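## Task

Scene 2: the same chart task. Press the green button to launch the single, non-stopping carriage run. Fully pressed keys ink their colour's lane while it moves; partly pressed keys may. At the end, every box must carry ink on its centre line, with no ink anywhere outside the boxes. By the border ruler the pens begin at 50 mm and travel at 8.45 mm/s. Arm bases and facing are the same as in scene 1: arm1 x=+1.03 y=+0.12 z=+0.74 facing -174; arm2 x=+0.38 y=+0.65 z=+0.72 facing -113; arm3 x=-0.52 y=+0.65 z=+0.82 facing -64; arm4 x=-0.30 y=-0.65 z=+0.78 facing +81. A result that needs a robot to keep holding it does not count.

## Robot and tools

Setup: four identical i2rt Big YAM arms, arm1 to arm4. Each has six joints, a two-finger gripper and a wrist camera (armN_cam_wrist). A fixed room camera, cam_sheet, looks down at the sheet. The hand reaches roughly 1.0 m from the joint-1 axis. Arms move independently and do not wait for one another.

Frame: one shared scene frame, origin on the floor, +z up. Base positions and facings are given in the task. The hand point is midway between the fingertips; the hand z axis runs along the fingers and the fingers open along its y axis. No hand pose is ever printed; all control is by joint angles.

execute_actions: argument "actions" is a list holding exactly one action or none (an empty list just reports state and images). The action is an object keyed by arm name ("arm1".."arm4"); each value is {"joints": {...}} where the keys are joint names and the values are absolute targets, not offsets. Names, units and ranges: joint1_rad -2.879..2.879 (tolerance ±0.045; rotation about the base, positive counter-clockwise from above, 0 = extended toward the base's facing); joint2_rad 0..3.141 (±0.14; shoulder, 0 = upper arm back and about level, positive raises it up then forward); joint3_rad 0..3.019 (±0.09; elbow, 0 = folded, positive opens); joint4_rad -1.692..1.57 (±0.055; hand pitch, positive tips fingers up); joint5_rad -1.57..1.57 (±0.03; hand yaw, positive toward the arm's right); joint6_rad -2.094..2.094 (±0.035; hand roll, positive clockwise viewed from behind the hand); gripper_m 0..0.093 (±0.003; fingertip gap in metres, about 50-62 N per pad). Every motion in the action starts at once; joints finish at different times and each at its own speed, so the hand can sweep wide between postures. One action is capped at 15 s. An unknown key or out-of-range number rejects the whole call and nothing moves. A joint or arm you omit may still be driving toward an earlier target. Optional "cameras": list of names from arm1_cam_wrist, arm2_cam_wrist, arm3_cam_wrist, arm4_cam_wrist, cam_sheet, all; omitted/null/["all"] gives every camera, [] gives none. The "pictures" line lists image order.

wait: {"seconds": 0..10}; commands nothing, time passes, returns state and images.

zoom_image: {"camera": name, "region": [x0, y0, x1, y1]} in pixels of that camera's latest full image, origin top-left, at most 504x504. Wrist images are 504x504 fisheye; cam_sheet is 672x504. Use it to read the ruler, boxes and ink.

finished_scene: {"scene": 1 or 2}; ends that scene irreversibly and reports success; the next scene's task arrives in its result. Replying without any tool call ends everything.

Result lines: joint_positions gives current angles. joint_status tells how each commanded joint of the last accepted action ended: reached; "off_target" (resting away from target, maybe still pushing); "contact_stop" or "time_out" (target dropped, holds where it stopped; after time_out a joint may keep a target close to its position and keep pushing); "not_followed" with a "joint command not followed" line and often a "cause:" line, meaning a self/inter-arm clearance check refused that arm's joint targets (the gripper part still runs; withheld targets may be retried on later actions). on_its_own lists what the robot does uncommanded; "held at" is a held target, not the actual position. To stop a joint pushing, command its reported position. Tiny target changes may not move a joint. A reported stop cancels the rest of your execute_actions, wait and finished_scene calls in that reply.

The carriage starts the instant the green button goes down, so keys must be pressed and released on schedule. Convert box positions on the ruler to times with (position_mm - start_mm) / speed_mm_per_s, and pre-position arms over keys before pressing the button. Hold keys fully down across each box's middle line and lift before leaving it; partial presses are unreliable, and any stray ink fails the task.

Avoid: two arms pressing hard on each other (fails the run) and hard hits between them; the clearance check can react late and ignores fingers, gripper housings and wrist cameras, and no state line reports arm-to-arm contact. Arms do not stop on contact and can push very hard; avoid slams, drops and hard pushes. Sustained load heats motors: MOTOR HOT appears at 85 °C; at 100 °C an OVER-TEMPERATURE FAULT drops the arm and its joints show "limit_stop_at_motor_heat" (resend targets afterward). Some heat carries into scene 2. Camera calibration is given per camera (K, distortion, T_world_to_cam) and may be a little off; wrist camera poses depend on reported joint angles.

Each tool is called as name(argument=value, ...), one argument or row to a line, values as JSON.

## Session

execute_actions(
  actions=[],
)

Scene clock: 0.00 s.
Motor temperatures (°C, as the motors report them): arm1=[24 26 24 22 23 22] | arm2=[25 26 26 23 23 25] | arm3=[24 25 23 23 22 23] | arm4=[24 22 24 25 25 26]
arm1.joint_positions: joint1_rad=+0.863 joint2_rad=+0.265 joint3_rad=+1.444 joint4_rad=-1.449 joint5_rad=-0.265 joint6_rad=-0.510 gripper_m=+0.094
arm1.joint_status: not commanded
arm1.hand: x=+1.0379 y=+0.0524 z=+1.3202 quat_wxyz=(-0.237, -0.530, -0.589, +0.562) (m; scene frame)
arm2.joint_positions: joint1_rad=-0.773 joint2_rad=+0.349 joint3_rad=+1.332 joint4_rad=-1.518 joint5_rad=+0.281 joint6_rad=-0.197 gripper_m=+0.095
arm2.joint_status: not commanded
arm2.hand: x=+0.2661 y=+0.6544 z=+1.2443 quat_wxyz=(+0.075, -0.842, -0.182, +0.502) (m; scene frame)
arm3.joint_positions: joint1_rad=-0.293 joint2_rad=+0.292 joint3_rad=+1.591 joint4_rad=-1.596 joint5_rad=-0.155 joint6_rad=-0.362 gripper_m=+0.095
arm3.joint_status: not commanded
arm3.hand: x=-0.4892 y=+0.6437 z=+1.4220 quat_wxyz=(-0.421, -0.361, -0.715, +0.425) (m; scene frame)
arm4.joint_positions: joint1_rad=-0.546 joint2_rad=+0.257 joint3_rad=+1.695 joint4_rad=-1.572 joint5_rad=+0.226 joint6_rad=-0.774 gripper_m=+0.094
arm4.joint_status: not commanded
arm4.hand: x=-0.2935 y=-0.7033 z=+1.4206 quat_wxyz=(-0.657, +0.499, -0.562, +0.052) (m; scene frame)
pictures: arm1_cam_wrist, arm2_cam_wrist, arm3_cam_wrist, arm4_cam_wrist, cam_sheet
camera_calibration (this result's frames):
arm1_cam_wrist: T_world_to_cam=[[-0.896422, 0.171084, 0.408848, 0.388163], [-0.0959248, 0.82573, -0.555849, 0.79054], [-0.432695, -0.537495, -0.723792, 1.56017], [0, 0, 0, 1]] pos_world=[1.09887, 0.1194, 1.40996]
arm2_cam_wrist: T_world_to_cam=[[-0.253082, 0.910869, 0.325986, -0.932681], [0.851147, 0.369815, -0.372541, 0.00328547], [-0.45989, 0.183179, -0.868876, 1.20522], [0, 0, 0, 1]] pos_world=[0.31543, 0.627564, 1.35246]
arm3_cam_wrist: T_world_to_cam=[[-0.877269, -0.382387, 0.290135, -0.593432], [-0.47973, 0.67828, -0.556593, 0.12647], [0.0160408, -0.627468, -0.778477, 1.6392], [0, 0, 0, 1]] pos_world=[-0.486222, 0.715844, 1.51865]
arm4_cam_wrist: T_world_to_cam=[[0.50626, -0.502003, 0.701209, -1.20063], [-0.182536, -0.857063, -0.481793, 0.0342263], [0.842841, 0.115917, -0.52553, 1.19669], [0, 0, 0, 1]] pos_world=[-0.394542, -0.712103, 1.48728]
Images, in order (width x height): arm1_cam_wrist 504x504, arm2_cam_wrist 504x504, arm3_cam_wrist 504x504, arm4_cam_wrist 504x504, cam_sheet 672x504.

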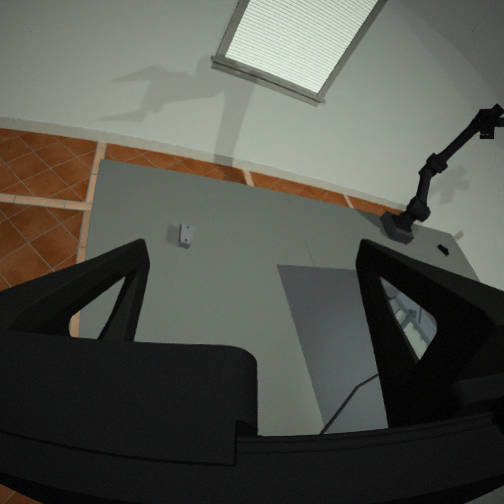

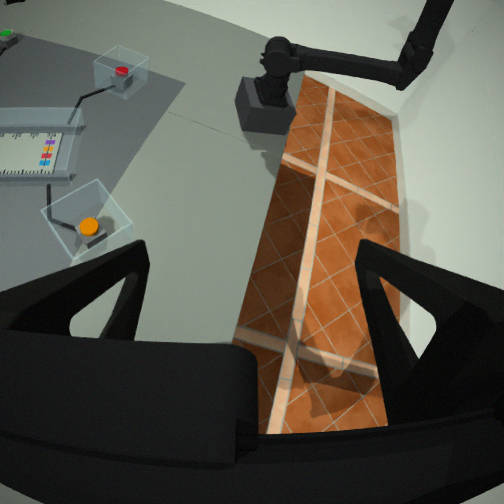

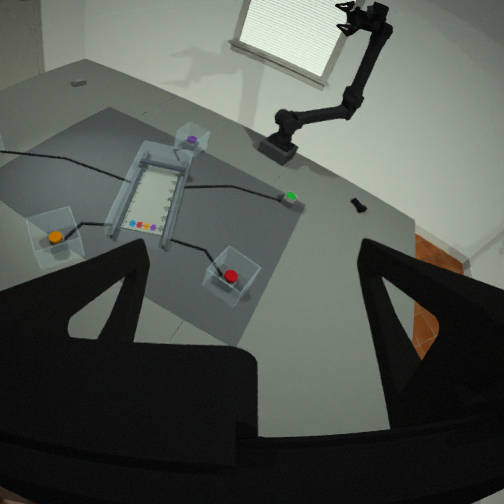

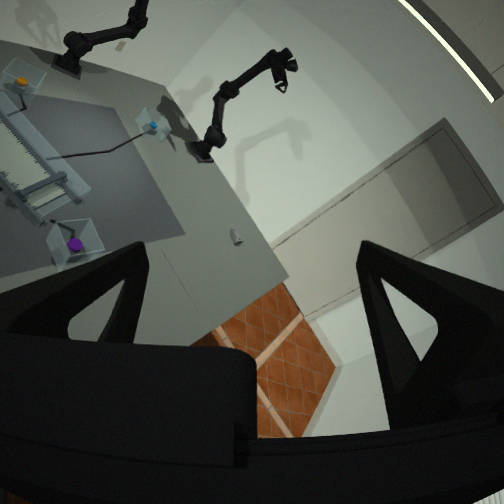

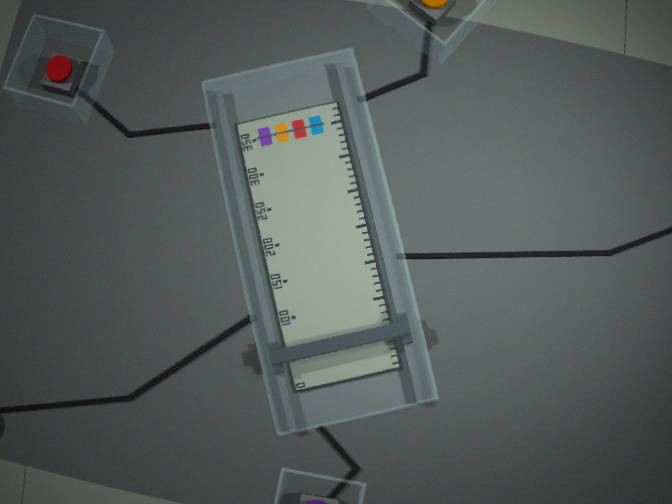

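zoom_image(
  camera="cam_sheet",
  region=[230, 85, 370, 225],
)

zoom_image(
  camera="arm4_cam_wrist",
  region=[0, 50, 240, 290],
)

Region (230, 85, 370, 225) of cam_sheet's 672x504 image, scaled by 3.600, with more detail than that image has.

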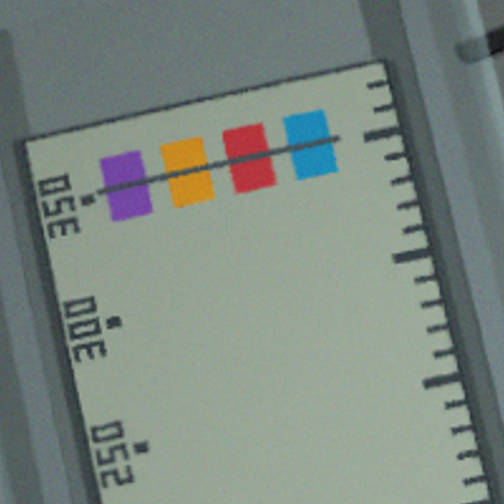

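Region (0, 50, 240, 290) of arm4_cam_wrist's 504x504 image, scaled by 2.100, with more detail than that image has.

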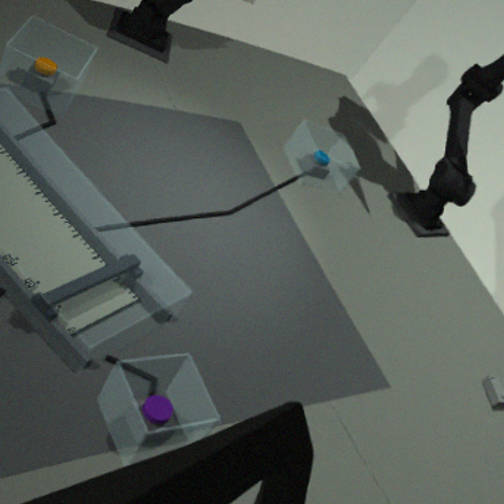

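execute_actions(
  actions=[
    {"arm1":{"joints":{"joint1_rad":-0.22,"joint2_rad":1.45,"joint3_rad":1.25,"joint4_rad":-1.37,"joint5_rad":0,"joint6_rad":0,"gripper_m":0}},"arm2":{"joints":{"joint1_rad":-0.461,"joint2_rad":1.418,"joint3_rad":1.13,"joint4_rad":-1.275,"joint5_rad":0,"joint6_rad":0,"gripper_m":0}},"arm3":{"joints":{"joint1_rad":-0.289,"joint2_rad":1.678,"joint3_rad":1.127,"joint4_rad":-1.01,"joint5_rad":0,"joint6_rad":0,"gripper_m":0}},"arm4":{"joints":{"joint1_rad":-0.691,"joint2_rad":1.586,"joint3_rad":1.107,"joint4_rad":-1.082,"joint5_rad":0,"joint6_rad":0,"gripper_m":0}}},
  ],
  cameras=["arm1_cam_wrist","arm2_cam_wrist","arm3_cam_wrist","arm4_cam_wrist"],
)

Scene clock: 22.33 s.
Motor temperatures (°C, as the motors report them): arm1=[24 26 25 22 23 22] | arm2=[25 26 28 23 23 25] | arm3=[24 26 24 23 22 23] | arm4=[24 23 25 26 25 26]
arm1.joint_positions: joint1_rad=-0.227 joint2_rad=+1.448 joint3_rad=+1.245 joint4_rad=-1.376 joint5_rad=-0.001 joint6_rad=-0.008 gripper_m=+0.000
arm1.joint_status: all done
arm1.hand: x=+0.6186 y=+0.1720 z=+0.9280 quat_wxyz=(-0.001, -0.998, +0.058, -0.004) (m; scene frame)
arm2.joint_positions: joint1_rad=-0.465 joint2_rad=+1.408 joint3_rad=+1.135 joint4_rad=-1.288 joint5_rad=+0.003 joint6_rad=-0.008 gripper_m=+0.001
arm2.joint_status: all done
arm2.hand: x=+0.0750 y=+0.3959 z=+0.8925 quat_wxyz=(+0.001, -0.939, -0.345, +0.009) (m; scene frame)
arm3.joint_positions: joint1_rad=-0.293 joint2_rad=+1.679 joint3_rad=+1.127 joint4_rad=-1.021 joint5_rad=-0.003 joint6_rad=-0.012 gripper_m=+0.001
arm3.joint_status: all done
arm3.hand: x=-0.4501 y=+0.2010 z=+0.8769 quat_wxyz=(+0.000, -0.646, -0.763, +0.002) (m; scene frame)
arm4.joint_positions: joint1_rad=-0.693 joint2_rad=+1.592 joint3_rad=+1.080 joint4_rad=-1.089 joint5_rad=+0.002 joint6_rad=-0.008 gripper_m=+0.001
arm4.joint_status: all done
arm4.hand: x=+0.0164 y=-0.3685 z=+0.8561 quat_wxyz=(+0.014, +0.360, -0.933, +0.006) (m; scene frame)
pictures: arm1_cam_wrist, arm2_cam_wrist, arm3_cam_wrist, arm4_cam_wrist
camera_calibration (this result's frames):
arm1_cam_wrist: T_world_to_cam=[[0.112093, 0.99344, -0.0226145, -0.212742], [0.805454, -0.0775063, 0.587568, -1.02976], [0.581961, -0.0840769, -0.808859, 0.532417], [0, 0, 0, 1]] pos_world=[0.543421, 0.176298, 1.03089]
arm2_cam_wrist: T_world_to_cam=[[-0.668935, 0.743309, -0.00427706, -0.238622], [0.6087, 0.551079, 0.570786, -0.765068], [0.426627, 0.379215, -0.821088, 0.672302], [0, 0, 0, 1]] pos_world=[0.0192512, 0.344036, 0.987688]
arm3_cam_wrist: T_world_to_cam=[[-0.98817, -0.153304, -0.0043023, -0.407942], [-0.125238, 0.790431, 0.599612, -0.734805], [-0.0885225, 0.593058, -0.800279, 0.663161], [0, 0, 0, 1]] pos_world=[-0.436437, 0.12498, 0.969556]
arm4_cam_wrist: T_world_to_cam=[[0.659322, -0.751834, -0.00631356, -0.282462], [-0.587929, -0.520783, 0.618971, -0.706046], [-0.468651, -0.404389, -0.785389, 0.652237], [0, 0, 0, 1]] pos_world=[0.0768004, -0.316304, 0.947498]
Images, in order (width x height): arm1_cam_wrist 504x504, arm2_cam_wrist 504x504, arm3_cam_wrist 504x504, arm4_cam_wrist 504x504.

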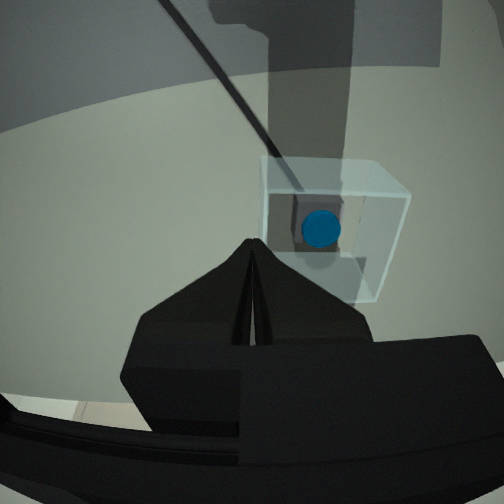

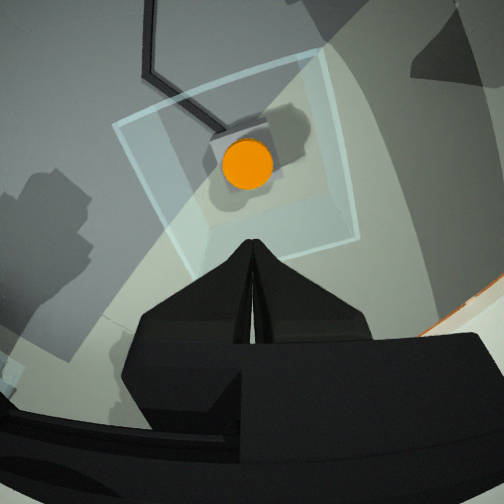

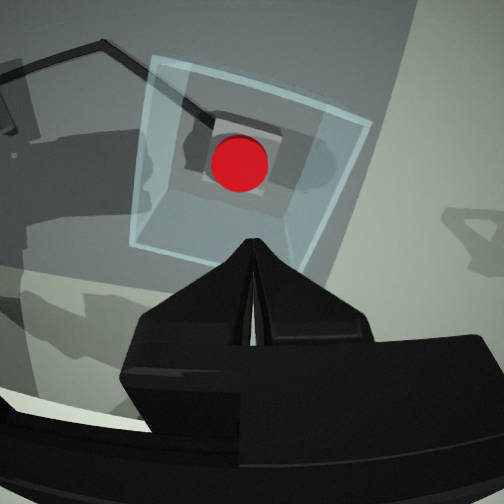

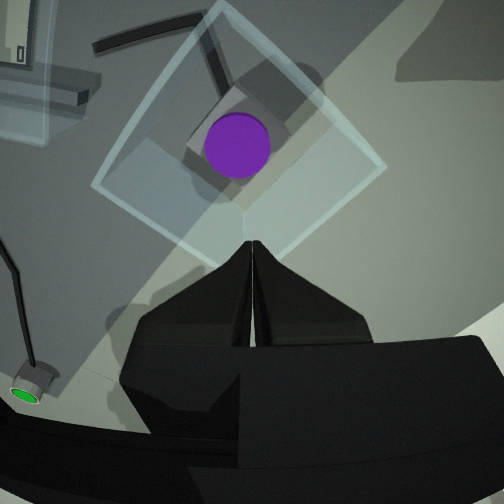

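execute_actions(
  actions=[
    {"arm1":{"joints":{"joint1_rad":-0.429,"joint2_rad":1.29,"joint3_rad":0.895,"joint4_rad":-1.163}},"arm2":{"joints":{"joint1_rad":-0.455,"joint2_rad":1.541,"joint3_rad":0.996,"joint4_rad":-1.005}},"arm3":{"joints":{"joint1_rad":-0.263,"joint2_rad":1.851,"joint3_rad":1.078,"joint4_rad":-0.79}},"arm4":{"joints":{"joint1_rad":0.682,"joint2_rad":1.414,"joint3_rad":0.98,"joint4_rad":-1.135}}},
  ],
  cameras=["arm1_cam_wrist","arm2_cam_wrist","arm3_cam_wrist","arm4_cam_wrist"],
)

Scene clock: 44.10 s.
Motor temperatures (°C, as the motors report them): arm1=[24 26 27 22 23 22] | arm2=[25 26 29 23 23 25] | arm3=[24 26 25 23 22 23] | arm4=[24 23 27 25 25 26]
arm1.joint_positions: joint1_rad=-0.437 joint2_rad=+1.282 joint3_rad=+0.887 joint4_rad=-1.177 joint5_rad=+0.000 joint6_rad=-0.006 gripper_m=+0.000
arm1.joint_status: all done
arm1.hand: x=+0.7174 y=+0.2295 z=+0.8560 quat_wxyz=(+0.000, -0.986, +0.164, +0.000) (m; scene frame)
arm2.joint_positions: joint1_rad=-0.464 joint2_rad=+1.547 joint3_rad=+0.993 joint4_rad=-1.021 joint5_rad=+0.003 joint6_rad=-0.008 gripper_m=+0.001
arm2.joint_status: all done
arm2.hand: x=+0.0697 y=+0.3911 z=+0.7899 quat_wxyz=(+0.003, -0.938, -0.345, +0.002) (m; scene frame)
arm3.joint_positions: joint1_rad=-0.267 joint2_rad=+1.864 joint3_rad=+1.074 joint4_rad=-0.801 joint5_rad=-0.003 joint6_rad=-0.012 gripper_m=+0.001
arm3.joint_status: all done
arm3.hand: x=-0.4382 y=+0.1968 z=+0.7800 quat_wxyz=(+0.006, -0.636, -0.771, -0.003) (m; scene frame)
arm4.joint_positions: joint1_rad=+0.686 joint2_rad=+1.412 joint3_rad=+0.972 joint4_rad=-1.131 joint5_rad=-0.001 joint6_rad=-0.006 gripper_m=+0.001
arm4.joint_status: all done
arm4.hand: x=-0.4912 y=-0.3277 z=+0.8884 quat_wxyz=(+0.001, +0.871, -0.492, -0.001) (m; scene frame)
pictures: arm1_cam_wrist, arm2_cam_wrist, arm3_cam_wrist, arm4_cam_wrist
camera_calibration (this result's frames):
arm1_cam_wrist: T_world_to_cam=[[0.318554, 0.94766, -0.0215351, -0.421046], [0.775145, -0.247352, 0.581349, -0.996532], [0.545595, -0.201884, -0.813369, 0.478572], [0, 0, 0, 1]] pos_world=[0.645476, 0.24913, 0.959521]
arm2_cam_wrist: T_world_to_cam=[[-0.669977, 0.742366, -0.00482222, -0.238208], [0.601308, 0.54646, 0.582933, -0.707866], [0.435385, 0.387652, -0.812506, 0.581426], [0, 0, 0, 1]] pos_world=[0.0129067, 0.338267, 0.883901]
arm3_cam_wrist: T_world_to_cam=[[-0.984029, -0.177977, -0.00339186, -0.391303], [-0.142612, 0.776809, 0.613375, -0.687568], [-0.106532, 0.604063, -0.789784, 0.570928], [0, 0, 0, 1]] pos_world=[-0.422288, 0.11959, 0.87132]
arm4_cam_wrist: T_world_to_cam=[[0.864925, 0.501792, -0.0105119, 0.598627], [0.409095, -0.692703, 0.593973, -0.547587], [0.290769, -0.518042, -0.804416, 0.808912], [0, 0, 0, 1]] pos_world=[-0.528959, -0.260651, 0.982247]
Images, in order (width x height): arm1_cam_wrist 504x504, arm2_cam_wrist 504x504, arm3_cam_wrist 504x504, arm4_cam_wrist 504x504.

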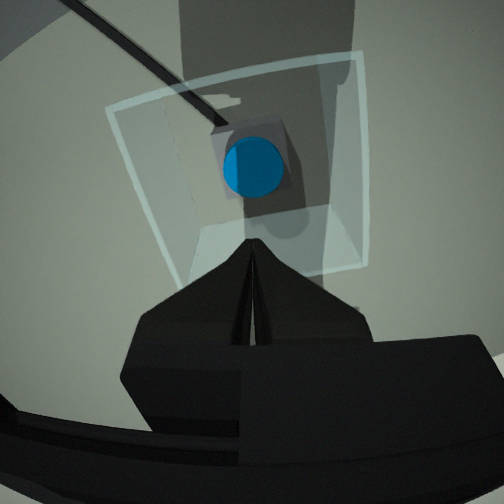

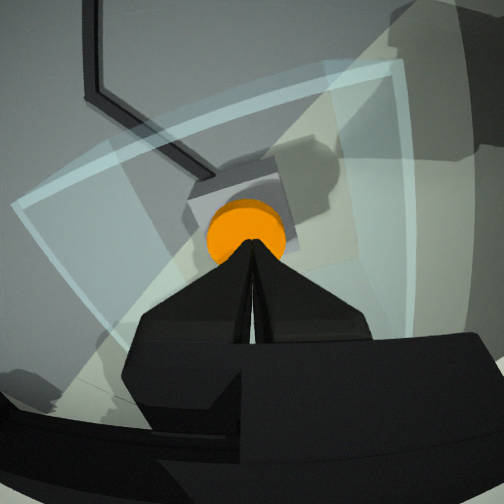

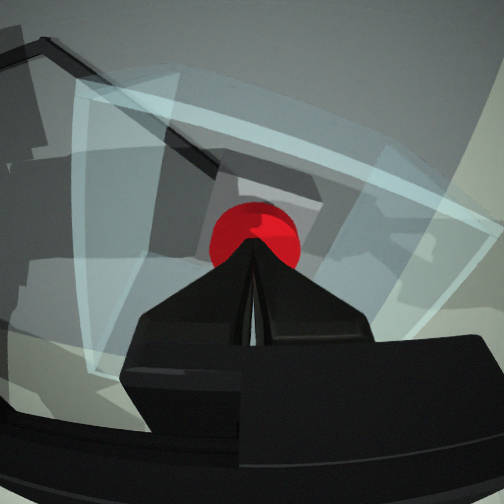

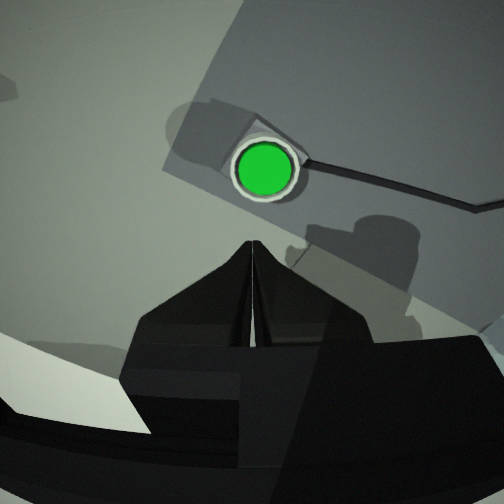

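execute_actions(
  actions=[
    {"arm1":{"joints":{"joint2_rad":1.40,"joint3_rad":0.818,"joint4_rad":-0.968}},"arm2":{"joints":{"joint2_rad":1.69}},"arm3":{"joints":{"joint2_rad":1.95}},"arm4":{"joints":{"joint1_rad":0.657,"joint2_rad":1.54,"joint3_rad":0.866,"joint4_rad":-0.875}}},
  ],
  cameras=["arm1_cam_wrist","arm2_cam_wrist","arm3_cam_wrist","arm4_cam_wrist"],
)

Scene clock: 49.87 s.
Motor temperatures (°C, as the motors report them): arm1=[24 26 27 22 23 22] | arm2=[25 26 29 23 23 25] | arm3=[24 26 25 23 22 23] | arm4=[24 23 27 25 25 26]
arm1.joint_positions: joint1_rad=-0.437 joint2_rad=+1.405 joint3_rad=+0.810 joint4_rad=-0.982 joint5_rad=+0.000 joint6_rad=-0.006 gripper_m=+0.000
arm1.joint_status: all done
arm1.hand: x=+0.7080 y=+0.2328 z=+0.7912 quat_wxyz=(+0.000, -0.986, +0.164, -0.003) (m; scene frame)
arm2.joint_positions: joint1_rad=-0.464 joint2_rad=+1.623 joint3_rad=+1.006 joint4_rad=-1.017 joint5_rad=+0.003 joint6_rad=-0.008 gripper_m=+0.001
arm2.joint_status: all done
arm2.hand: x=+0.0687 y=+0.3902 z=+0.7651 quat_wxyz=(+0.013, -0.938, -0.345, -0.026) (m; scene frame)
arm3.joint_positions: joint1_rad=-0.267 joint2_rad=+1.880 joint3_rad=+1.077 joint4_rad=-0.797 joint5_rad=-0.003 joint6_rad=-0.012 gripper_m=+0.001
arm3.joint_status: all done
arm3.hand: x=-0.4383 y=+0.1973 z=+0.7736 quat_wxyz=(+0.010, -0.636, -0.771, -0.006) (m; scene frame)
arm4.joint_positions: joint1_rad=+0.659 joint2_rad=+1.553 joint3_rad=+0.848 joint4_rad=-0.885 joint5_rad=-0.001 joint6_rad=-0.006 gripper_m=+0.001
arm4.joint_status: all done
arm4.hand: x=-0.4800 y=-0.3278 z=+0.7986 quat_wxyz=(+0.006, +0.864, -0.503, +0.008) (m; scene frame)
pictures: arm1_cam_wrist, arm2_cam_wrist, arm3_cam_wrist, arm4_cam_wrist
camera_calibration (this result's frames):
arm1_cam_wrist: T_world_to_cam=[[0.318664, 0.947622, -0.0215947, -0.42259], [0.772202, -0.246327, 0.585685, -0.952361], [0.549688, -0.203312, -0.810251, 0.426574], [0, 0, 0, 1]] pos_world=[0.635596, 0.25259, 0.894289]
arm2_cam_wrist: T_world_to_cam=[[-0.669542, 0.742738, -0.00731601, -0.236512], [0.574339, 0.523935, 0.628989, -0.716927], [0.471007, 0.416933, -0.77738, 0.521245], [0, 0, 0, 1]] pos_world=[0.00789393, 0.333965, 0.854414]
arm3_cam_wrist: T_world_to_cam=[[-0.984044, -0.177895, -0.00338986, -0.391386], [-0.141566, 0.771258, 0.62058, -0.688018], [-0.107784, 0.611158, -0.784136, 0.559211], [0, 0, 0, 1]] pos_world=[-0.422267, 0.119248, 0.864141]
arm4_cam_wrist: T_world_to_cam=[[0.877921, 0.478694, -0.0102951, 0.586491], [0.385008, -0.692993, 0.609532, -0.522986], [0.284645, -0.539085, -0.792695, 0.71418], [0, 0, 0, 1]] pos_world=[-0.516827, -0.258173, 0.890941]
Images, in order (width x height): arm1_cam_wrist 504x504, arm2_cam_wrist 504x504, arm3_cam_wrist 504x504, arm4_cam_wrist 504x504.

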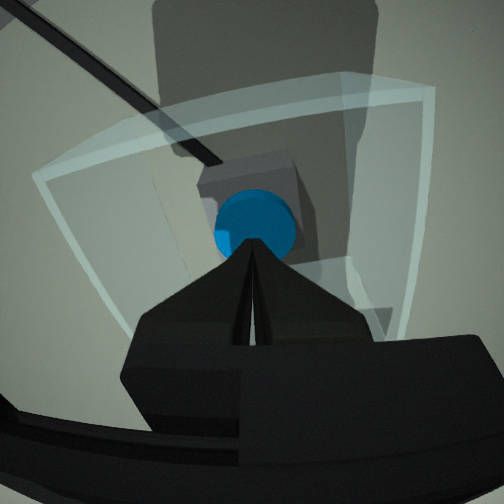

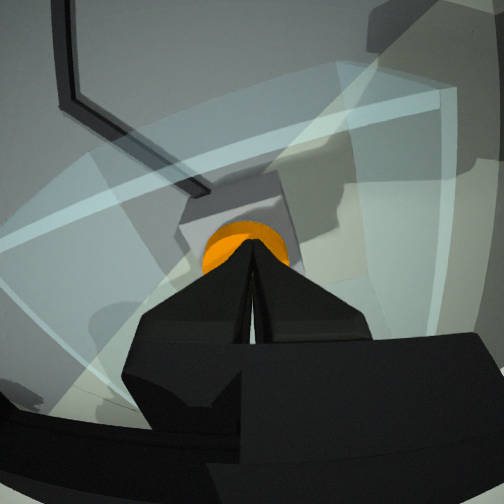

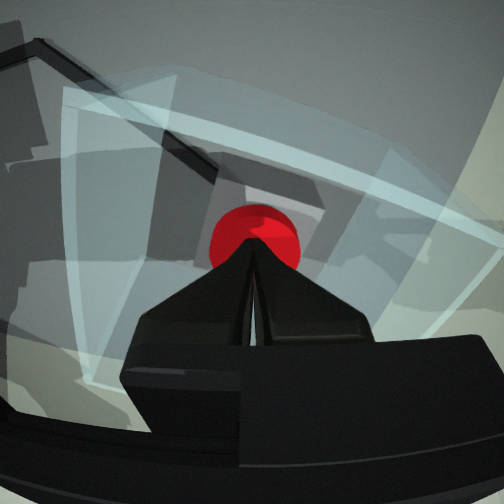

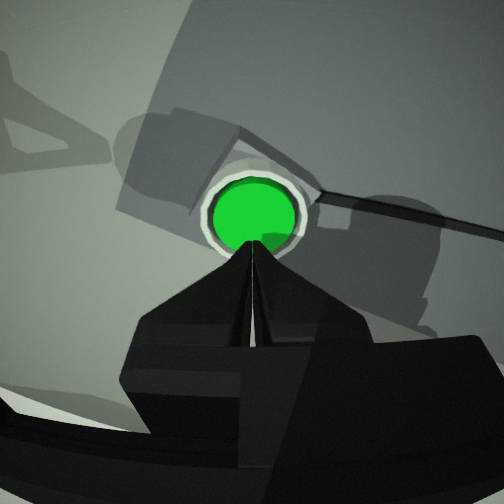

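execute_actions(
  actions=[
    {"arm2":{"joints":{"joint2_rad":1.54,"joint4_rad":-1.045}},"arm3":{"joints":{"joint2_rad":1.815}},"arm4":{"joints":{"joint4_rad":-0.845}}},
  ],
  cameras=[],
)

execute_actions(
  actions=[
    {"arm4":{"joints":{"joint2_rad":1.71}}},
  ],
  cameras=["arm4_cam_wrist","cam_sheet"],
)

execute_actions(
  actions=[
    {"arm4":{"joints":{"joint2_rad":1.45,"joint3_rad":0.98,"joint4_rad":-1.05}}},
  ],
  cameras=["cam_sheet"],
)

execute_actions(
  actions=[
    {"arm4":{"joints":{"joint1_rad":-0.668,"joint2_rad":1.62,"joint3_rad":1.18,"joint4_rad":-1.11}}},
  ],
  cameras=[],
)

execute_actions(
  actions=[
    {"arm4":{"joints":{"joint2_rad":1.715,"joint3_rad":1.088,"joint4_rad":-0.907}}},
  ],
)

Scene clock: 57.77 s.
Motor temperatures (°C, as the motors report them): arm1=[24 26 27 22 23 22] | arm2=[25 26 29 23 23 25] | arm3=[24 26 25 23 22 23] | arm4=[24 23 27 25 25 26]
arm1.joint_positions: joint1_rad=-0.437 joint2_rad=+1.405 joint3_rad=+0.810 joint4_rad=-0.982 joint5_rad=+0.000 joint6_rad=-0.006 gripper_m=+0.000
arm1.joint_status: not commanded
arm1.hand: x=+0.7080 y=+0.2328 z=+0.7912 quat_wxyz=(+0.000, -0.986, +0.164, -0.003) (m; scene frame)
arm2.joint_positions: joint1_rad=-0.464 joint2_rad=+1.545 joint3_rad=+1.006 joint4_rad=-1.030 joint5_rad=+0.003 joint6_rad=-0.008 gripper_m=+0.001
arm2.joint_status: all done
arm2.hand: x=+0.0671 y=+0.3887 z=+0.7949 quat_wxyz=(+0.002, -0.938, -0.345, +0.004) (m; scene frame)
arm3.joint_positions: joint1_rad=-0.267 joint2_rad=+1.824 joint3_rad=+1.077 joint4_rad=-0.796 joint5_rad=-0.003 joint6_rad=-0.012 gripper_m=+0.001
arm3.joint_status: all done
arm3.hand: x=-0.4365 y=+0.1879 z=+0.7985 quat_wxyz=(-0.012, -0.636, -0.771, +0.012) (m; scene frame)
arm4.joint_positions: joint1_rad=+0.659 joint2_rad=+1.553 joint3_rad=+0.848 joint4_rad=-0.855 joint5_rad=-0.001 joint6_rad=-0.006 gripper_m=+0.001
arm4.joint_status: all done
arm4.hand: x=-0.4836 y=-0.3214 z=+0.7986 quat_wxyz=(-0.002, +0.864, -0.503, -0.005) (m; scene frame)
pictures: none
No camera images: the call's "cameras" was empty. Leave "cameras" out to get every camera's image.

Scene clock: 58.57 s.
Motor temperatures (°C, as the motors report them): arm1=[24 26 27 22 23 22] | arm2=[25 26 29 23 23 25] | arm3=[24 26 25 23 22 23] | arm4=[24 23 27 25 25 26]
arm1.joint_positions: joint1_rad=-0.437 joint2_rad=+1.405 joint3_rad=+0.810 joint4_rad=-0.982 joint5_rad=+0.000 joint6_rad=-0.006 gripper_m=+0.000
arm1.joint_status: not commanded
arm1.hand: x=+0.7080 y=+0.2328 z=+0.7912 quat_wxyz=(+0.000, -0.986, +0.164, -0.003) (m; scene frame)
arm2.joint_positions: joint1_rad=-0.464 joint2_rad=+1.545 joint3_rad=+1.006 joint4_rad=-1.030 joint5_rad=+0.003 joint6_rad=-0.008 gripper_m=+0.001
arm2.joint_status: not commanded
arm2.hand: x=+0.0671 y=+0.3887 z=+0.7949 quat_wxyz=(+0.002, -0.938, -0.345, +0.004) (m; scene frame)
arm3.joint_positions: joint1_rad=-0.267 joint2_rad=+1.824 joint3_rad=+1.077 joint4_rad=-0.796 joint5_rad=-0.003 joint6_rad=-0.012 gripper_m=+0.001
arm3.joint_status: not commanded
arm3.hand: x=-0.4365 y=+0.1879 z=+0.7985 quat_wxyz=(-0.012, -0.636, -0.771, +0.012) (m; scene frame)
arm4.joint_positions: joint1_rad=+0.659 joint2_rad=+1.651 joint3_rad=+0.874 joint4_rad=-0.855 joint5_rad=+0.000 joint6_rad=-0.006 gripper_m=+0.001
arm4.joint_status: all done
arm4.hand: x=-0.4838 y=-0.3208 z=+0.7709 quat_wxyz=(+0.016, +0.864, -0.503, +0.026) (m; scene frame)
pictures: arm4_cam_wrist, cam_sheet
camera_calibration (this result's frames):
arm4_cam_wrist: T_world_to_cam=[[0.878103, 0.478379, -0.00943034, 0.585576], [0.371769, -0.669739, 0.642835, -0.52441], [0.301203, -0.567981, -0.765947, 0.675156], [0, 0, 0, 1]] pos_world=[-0.522596, -0.24787, 0.859765]
Images, in order (width x height): arm4_cam_wrist 504x504, cam_sheet 672x504.

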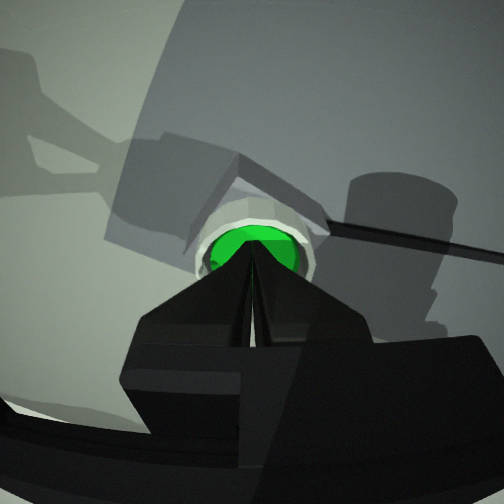

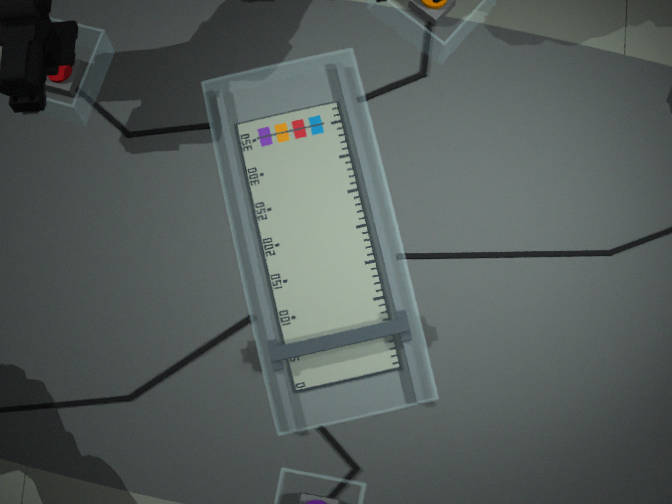

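Scene clock: 59.77 s.
Motor temperatures (°C, as the motors report them): arm1=[24 26 27 22 23 22] | arm2=[25 26 29 23 23 25] | arm3=[24 26 25 23 22 23] | arm4=[24 23 27 25 25 26]
arm1.joint_positions: joint1_rad=-0.437 joint2_rad=+1.405 joint3_rad=+0.810 joint4_rad=-0.982 joint5_rad=+0.000 joint6_rad=-0.006 gripper_m=+0.000
arm1.joint_status: not commanded
arm1.hand: x=+0.7080 y=+0.2328 z=+0.7912 quat_wxyz=(+0.000, -0.986, +0.164, -0.003) (m; scene frame)
arm2.joint_positions: joint1_rad=-0.464 joint2_rad=+1.545 joint3_rad=+1.006 joint4_rad=-1.030 joint5_rad=+0.003 joint6_rad=-0.008 gripper_m=+0.001
arm2.joint_status: not commanded
arm2.hand: x=+0.0671 y=+0.3887 z=+0.7949 quat_wxyz=(+0.002, -0.938, -0.345, +0.004) (m; scene frame)
arm3.joint_positions: joint1_rad=-0.267 joint2_rad=+1.824 joint3_rad=+1.077 joint4_rad=-0.796 joint5_rad=-0.003 joint6_rad=-0.012 gripper_m=+0.001
arm3.joint_status: not commanded
arm3.hand: x=-0.4365 y=+0.1879 z=+0.7985 quat_wxyz=(-0.012, -0.636, -0.771, +0.012) (m; scene frame)
arm4.joint_positions: joint1_rad=+0.659 joint2_rad=+1.442 joint3_rad=+0.952 joint4_rad=-1.043 joint5_rad=+0.000 joint6_rad=-0.006 gripper_m=+0.001
arm4.joint_status: all done
arm4.hand: x=-0.4886 y=-0.3122 z=+0.8710 quat_wxyz=(-0.009, +0.864, -0.503, -0.017) (m; scene frame)
pictures: cam_sheet
Images, in order (width x height): cam_sheet 672x504.

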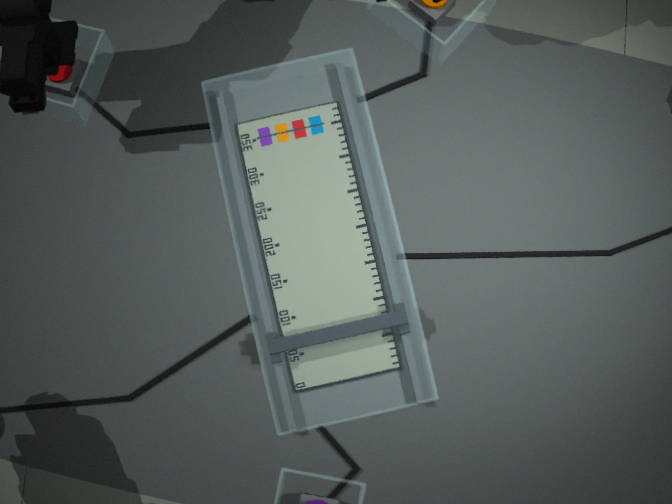

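Scene clock: 61.47 s.
Motor temperatures (°C, as the motors report them): arm1=[24 26 27 22 23 22] | arm2=[25 26 29 23 23 25] | arm3=[24 26 25 23 22 23] | arm4=[24 23 27 25 25 26]
arm1.joint_positions: joint1_rad=-0.437 joint2_rad=+1.405 joint3_rad=+0.810 joint4_rad=-0.982 joint5_rad=+0.000 joint6_rad=-0.006 gripper_m=+0.000
arm1.joint_status: not commanded
arm1.hand: x=+0.7080 y=+0.2328 z=+0.7912 quat_wxyz=(+0.000, -0.986, +0.164, -0.003) (m; scene frame)
arm2.joint_positions: joint1_rad=-0.464 joint2_rad=+1.545 joint3_rad=+1.006 joint4_rad=-1.030 joint5_rad=+0.003 joint6_rad=-0.008 gripper_m=+0.001
arm2.joint_status: not commanded
arm2.hand: x=+0.0671 y=+0.3887 z=+0.7949 quat_wxyz=(+0.002, -0.938, -0.345, +0.004) (m; scene frame)
arm3.joint_positions: joint1_rad=-0.267 joint2_rad=+1.824 joint3_rad=+1.077 joint4_rad=-0.796 joint5_rad=-0.003 joint6_rad=-0.012 gripper_m=+0.001
arm3.joint_status: not commanded
arm3.hand: x=-0.4365 y=+0.1879 z=+0.7985 quat_wxyz=(-0.012, -0.636, -0.771, +0.012) (m; scene frame)
arm4.joint_positions: joint1_rad=-0.674 joint2_rad=+1.630 joint3_rad=+1.149 joint4_rad=-1.103 joint5_rad=+0.001 joint6_rad=-0.005 gripper_m=+0.001
arm4.joint_status: all done
arm4.hand: x=+0.0285 y=-0.3464 z=+0.8631 quat_wxyz=(+0.007, +0.368, -0.930, +0.003) (m; scene frame)
pictures: none
No camera images: the call's "cameras" was empty. Leave "cameras" out to get every camera's image.

Scene clock: 62.40 s.
Motor temperatures (°C, as the motors report them): arm1=[24 26 27 22 23 22] | arm2=[25 26 29 23 23 25] | arm3=[24 26 25 23 22 23] | arm4=[24 23 27 25 25 26]
arm1.joint_positions: joint1_rad=-0.437 joint2_rad=+1.405 joint3_rad=+0.810 joint4_rad=-0.982 joint5_rad=+0.000 joint6_rad=-0.006 gripper_m=+0.000
arm1.joint_status: not commanded
arm1.hand: x=+0.7080 y=+0.2328 z=+0.7912 quat_wxyz=(+0.000, -0.986, +0.164, -0.003) (m; scene frame)
arm2.joint_positions: joint1_rad=-0.464 joint2_rad=+1.545 joint3_rad=+1.006 joint4_rad=-1.030 joint5_rad=+0.003 joint6_rad=-0.008 gripper_m=+0.001
arm2.joint_status: not commanded
arm2.hand: x=+0.0671 y=+0.3887 z=+0.7949 quat_wxyz=(+0.002, -0.938, -0.345, +0.004) (m; scene frame)
arm3.joint_positions: joint1_rad=-0.267 joint2_rad=+1.824 joint3_rad=+1.077 joint4_rad=-0.796 joint5_rad=-0.003 joint6_rad=-0.012 gripper_m=+0.001
arm3.joint_status: not commanded
arm3.hand: x=-0.4365 y=+0.1879 z=+0.7985 quat_wxyz=(-0.012, -0.636, -0.771, +0.012) (m; scene frame)
arm4.joint_positions: joint1_rad=-0.674 joint2_rad=+1.728 joint3_rad=+1.074 joint4_rad=-0.917 joint5_rad=+0.001 joint6_rad=-0.005 gripper_m=+0.001
arm4.joint_status: all done
arm4.hand: x=+0.0315 y=-0.3436 z=+0.7970 quat_wxyz=(+0.000, +0.368, -0.930, +0.001) (m; scene frame)
pictures: arm1_cam_wrist, arm2_cam_wrist, arm3_cam_wrist, arm4_cam_wrist, cam_sheet
camera_calibration (this result's frames):
arm1_cam_wrist: T_world_to_cam=[[0.318664, 0.947622, -0.0215947, -0.42259], [0.772202, -0.246327, 0.585685, -0.952361], [0.549688, -0.203312, -0.810251, 0.426574], [0, 0, 0, 1]] pos_world=[0.635596, 0.25259, 0.894289]
arm2_cam_wrist: T_world_to_cam=[[-0.670016, 0.74233, -0.00497726, -0.237937], [0.603869, 0.548919, 0.577954, -0.705054], [0.431764, 0.384233, -0.816054, 0.591962], [0, 0, 0, 1]] pos_world=[0.0107508, 0.336194, 0.889377]
arm3_cam_wrist: T_world_to_cam=[[-0.983951, -0.178405, -0.00338993, -0.391022], [-0.147915, 0.804871, 0.57472, -0.668424], [-0.0998044, 0.565998, -0.818343, 0.623946], [0, 0, 0, 1]] pos_world=[-0.421344, 0.115082, 0.893433]
arm4_cam_wrist: T_world_to_cam=[[0.671416, -0.74104, -0.00774933, -0.269636], [-0.592492, -0.543047, 0.595023, -0.636025], [-0.445145, -0.394917, -0.803671, 0.640012], [0, 0, 0, 1]] pos_world=[0.0890961, -0.292451, 0.890719]
Images, in order (width x height): arm1_cam_wrist 504x504, arm2_cam_wrist 504x504, arm3_cam_wrist 504x504, arm4_cam_wrist 504x504, cam_sheet 672x504.

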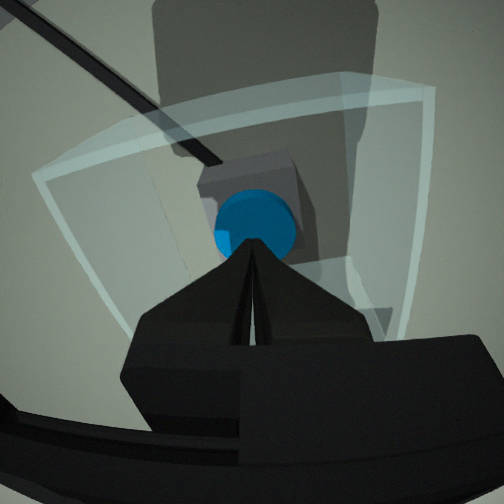

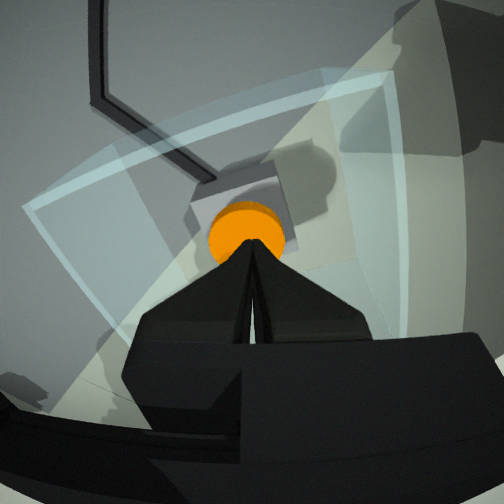

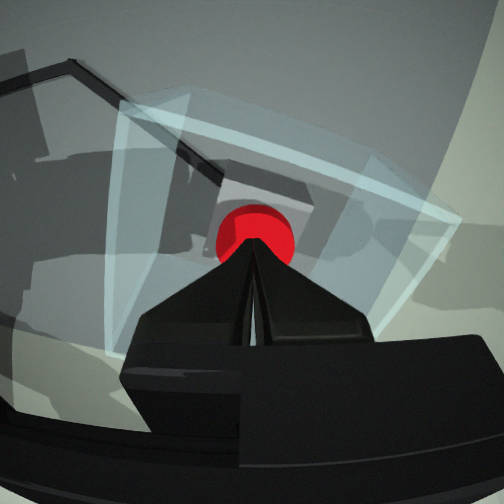

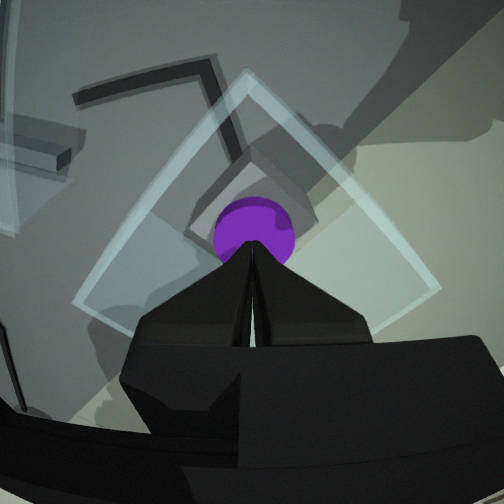

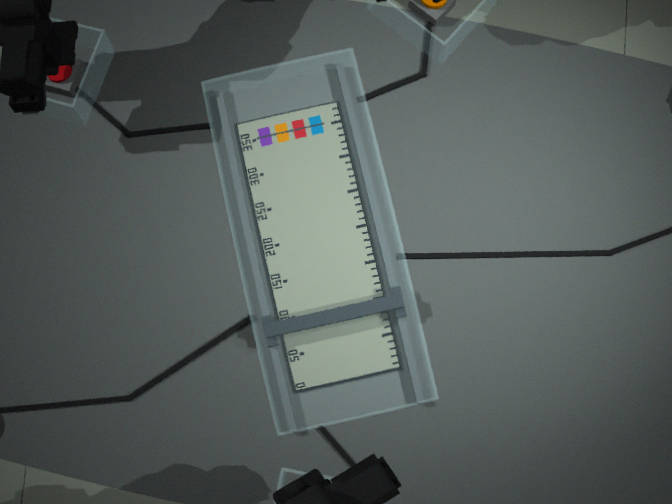

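wait(
  seconds=10,
)

wait(
  seconds=7,
)

Scene clock: 76.13 s.
Motor temperatures (°C, as the motors report them): arm1=[24 26 27 22 23 22] | arm2=[25 26 29 23 23 25] | arm3=[24 27 25 23 22 23] | arm4=[24 23 27 25 25 26]
arm1.joint_positions: joint1_rad=-0.437 joint2_rad=+1.405 joint3_rad=+0.810 joint4_rad=-0.982 joint5_rad=+0.000 joint6_rad=-0.006 gripper_m=+0.000
arm1.joint_status: not commanded
arm1.hand: x=+0.7080 y=+0.2328 z=+0.7912 quat_wxyz=(+0.000, -0.986, +0.164, -0.003) (m; scene frame)
arm2.joint_positions: joint1_rad=-0.464 joint2_rad=+1.545 joint3_rad=+1.006 joint4_rad=-1.030 joint5_rad=+0.003 joint6_rad=-0.008 gripper_m=+0.001
arm2.joint_status: not commanded
arm2.hand: x=+0.0671 y=+0.3887 z=+0.7949 quat_wxyz=(+0.002, -0.938, -0.345, +0.004) (m; scene frame)
arm3.joint_positions: joint1_rad=-0.267 joint2_rad=+1.824 joint3_rad=+1.077 joint4_rad=-0.796 joint5_rad=-0.003 joint6_rad=-0.012 gripper_m=+0.001
arm3.joint_status: not commanded
arm3.hand: x=-0.4365 y=+0.1879 z=+0.7985 quat_wxyz=(-0.012, -0.636, -0.771, +0.012) (m; scene frame)
arm4.joint_positions: joint1_rad=-0.674 joint2_rad=+1.728 joint3_rad=+1.074 joint4_rad=-0.917 joint5_rad=+0.001 joint6_rad=-0.005 gripper_m=+0.001
arm4.joint_status: all done
arm4.hand: x=+0.0315 y=-0.3436 z=+0.7970 quat_wxyz=(+0.000, +0.368, -0.930, +0.001) (m; scene frame)
wait: 10.00 s; at rest from the start
pictures: arm1_cam_wrist, arm2_cam_wrist, arm3_cam_wrist, arm4_cam_wrist, cam_sheet
camera_calibration (this result's frames):
arm1_cam_wrist: T_world_to_cam=[[0.318664, 0.947622, -0.0215947, -0.42259], [0.772202, -0.246327, 0.585685, -0.952361], [0.549688, -0.203312, -0.810251, 0.426574], [0, 0, 0, 1]] pos_world=[0.635596, 0.25259, 0.894289]
arm2_cam_wrist: T_world_to_cam=[[-0.670016, 0.74233, -0.00497726, -0.237937], [0.603869, 0.548919, 0.577954, -0.705054], [0.431764, 0.384233, -0.816054, 0.591962], [0, 0, 0, 1]] pos_world=[0.0107508, 0.336194, 0.889377]
arm3_cam_wrist: T_world_to_cam=[[-0.983951, -0.178405, -0.00338993, -0.391022], [-0.147915, 0.804871, 0.57472, -0.668424], [-0.0998044, 0.565998, -0.818343, 0.623946], [0, 0, 0, 1]] pos_world=[-0.421344, 0.115082, 0.893433]
arm4_cam_wrist: T_world_to_cam=[[0.671416, -0.74104, -0.00774933, -0.269636], [-0.592492, -0.543047, 0.595023, -0.636025], [-0.445145, -0.394917, -0.803671, 0.640012], [0, 0, 0, 1]] pos_world=[0.0890961, -0.292451, 0.890719]
Images, in order (width x height): arm1_cam_wrist 504x504, arm2_cam_wrist 504x504, arm3_cam_wrist 504x504, arm4_cam_wrist 504x504, cam_sheet 672x504.

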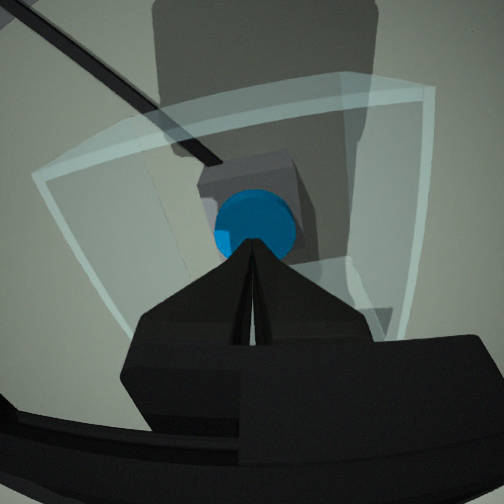

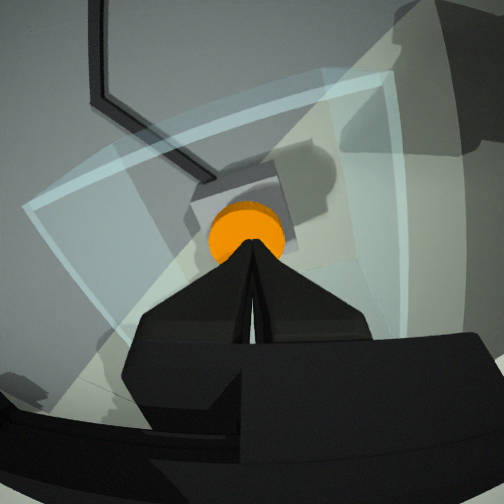

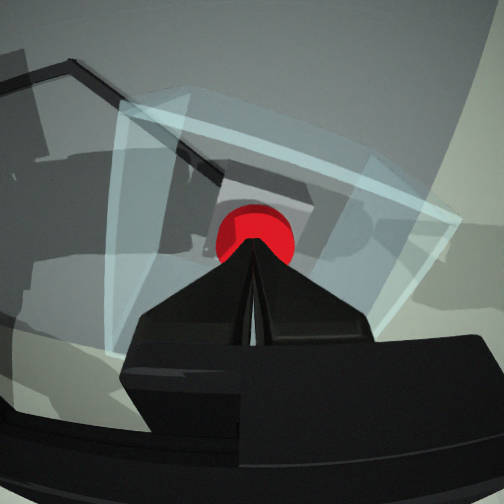

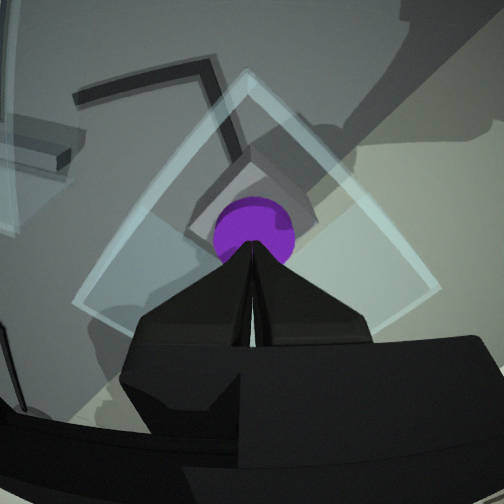

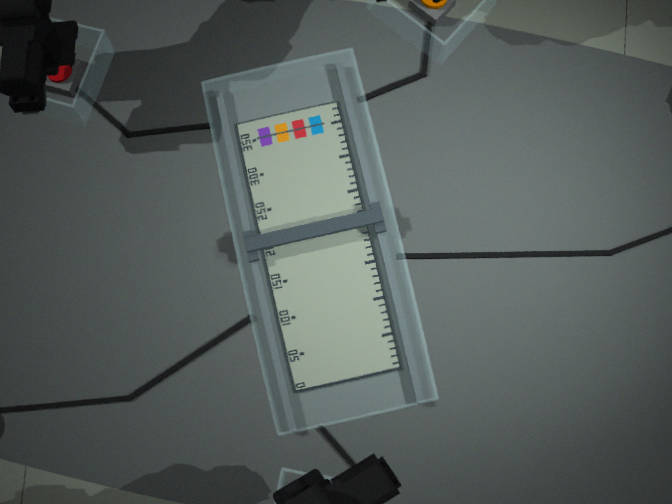

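Scene clock: 83.13 s.
Motor temperatures (°C, as the motors report them): arm1=[24 26 27 22 23 22] | arm2=[25 26 29 23 23 25] | arm3=[24 27 25 23 22 23] | arm4=[24 23 27 25 25 26]
arm1.joint_positions: joint1_rad=-0.437 joint2_rad=+1.405 joint3_rad=+0.810 joint4_rad=-0.982 joint5_rad=+0.000 joint6_rad=-0.006 gripper_m=+0.000
arm1.joint_status: not commanded
arm1.hand: x=+0.7080 y=+0.2328 z=+0.7912 quat_wxyz=(+0.000, -0.986, +0.164, -0.003) (m; scene frame)
arm2.joint_positions: joint1_rad=-0.464 joint2_rad=+1.545 joint3_rad=+1.006 joint4_rad=-1.030 joint5_rad=+0.003 joint6_rad=-0.008 gripper_m=+0.001
arm2.joint_status: not commanded
arm2.hand: x=+0.0671 y=+0.3887 z=+0.7949 quat_wxyz=(+0.002, -0.938, -0.345, +0.004) (m; scene frame)
arm3.joint_positions: joint1_rad=-0.267 joint2_rad=+1.824 joint3_rad=+1.077 joint4_rad=-0.796 joint5_rad=-0.003 joint6_rad=-0.012 gripper_m=+0.001
arm3.joint_status: not commanded
arm3.hand: x=-0.4365 y=+0.1879 z=+0.7985 quat_wxyz=(-0.012, -0.636, -0.771, +0.012) (m; scene frame)
arm4.joint_positions: joint1_rad=-0.674 joint2_rad=+1.728 joint3_rad=+1.074 joint4_rad=-0.917 joint5_rad=+0.001 joint6_rad=-0.005 gripper_m=+0.001
arm4.joint_status: all done
arm4.hand: x=+0.0315 y=-0.3436 z=+0.7970 quat_wxyz=(+0.000, +0.368, -0.930, +0.001) (m; scene frame)
wait: 7.00 s; at rest by 0.27 s
pictures: arm1_cam_wrist, arm2_cam_wrist, arm3_cam_wrist, arm4_cam_wrist, cam_sheet
camera_calibration (this result's frames):
arm1_cam_wrist: T_world_to_cam=[[0.318664, 0.947622, -0.0215947, -0.42259], [0.772202, -0.246327, 0.585685, -0.952361], [0.549688, -0.203312, -0.810251, 0.426574], [0, 0, 0, 1]] pos_world=[0.635596, 0.25259, 0.894289]
arm2_cam_wrist: T_world_to_cam=[[-0.670016, 0.74233, -0.00497726, -0.237937], [0.603869, 0.548919, 0.577954, -0.705054], [0.431764, 0.384233, -0.816054, 0.591962], [0, 0, 0, 1]] pos_world=[0.0107508, 0.336194, 0.889377]
arm3_cam_wrist: T_world_to_cam=[[-0.983951, -0.178405, -0.00338993, -0.391022], [-0.147915, 0.804871, 0.57472, -0.668424], [-0.0998044, 0.565998, -0.818343, 0.623946], [0, 0, 0, 1]] pos_world=[-0.421344, 0.115082, 0.893433]
arm4_cam_wrist: T_world_to_cam=[[0.671416, -0.74104, -0.00774933, -0.269636], [-0.592492, -0.543047, 0.595023, -0.636025], [-0.445145, -0.394917, -0.803671, 0.640012], [0, 0, 0, 1]] pos_world=[0.0890961, -0.292451, 0.890719]
Images, in order (width x height): arm1_cam_wrist 504x504, arm2_cam_wrist 504x504, arm3_cam_wrist 504x504, arm4_cam_wrist 504x504, cam_sheet 672x504.

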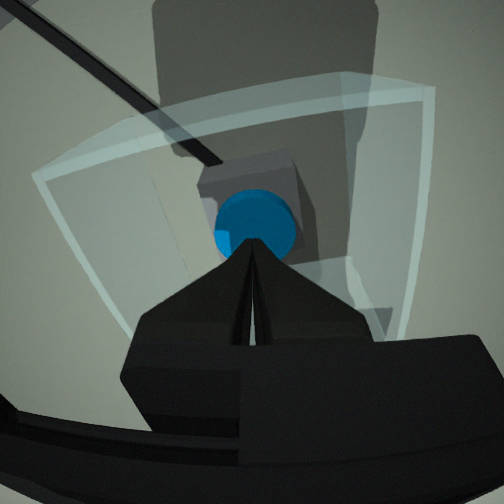

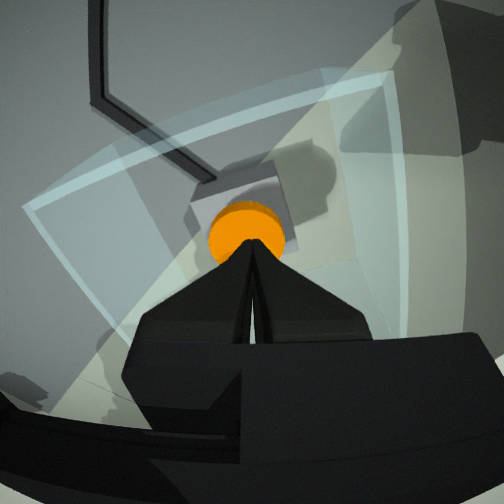

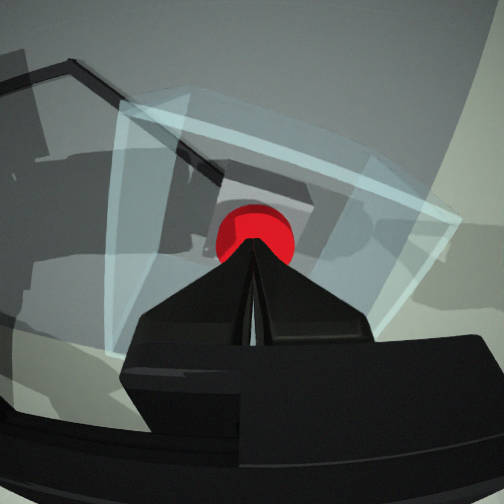

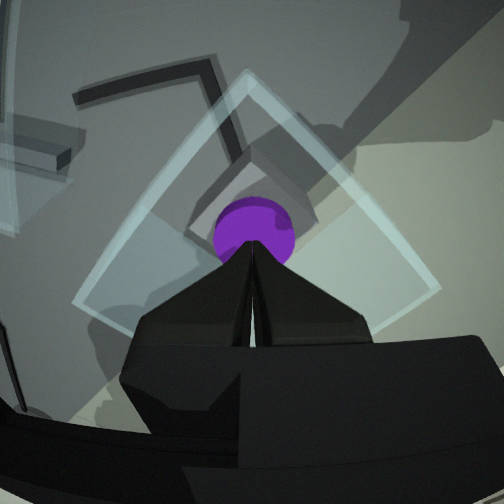

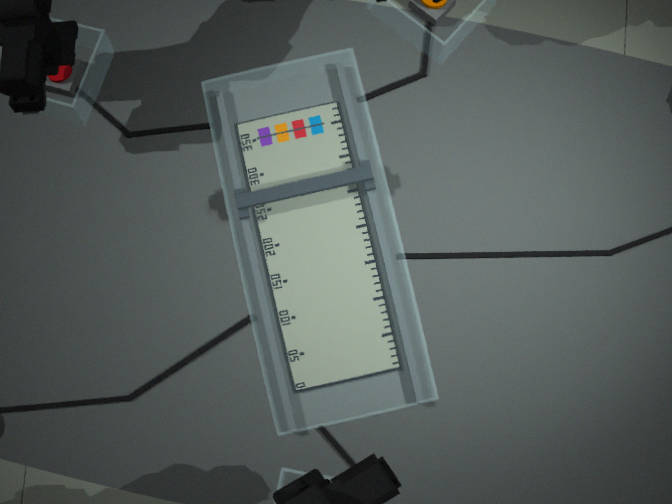

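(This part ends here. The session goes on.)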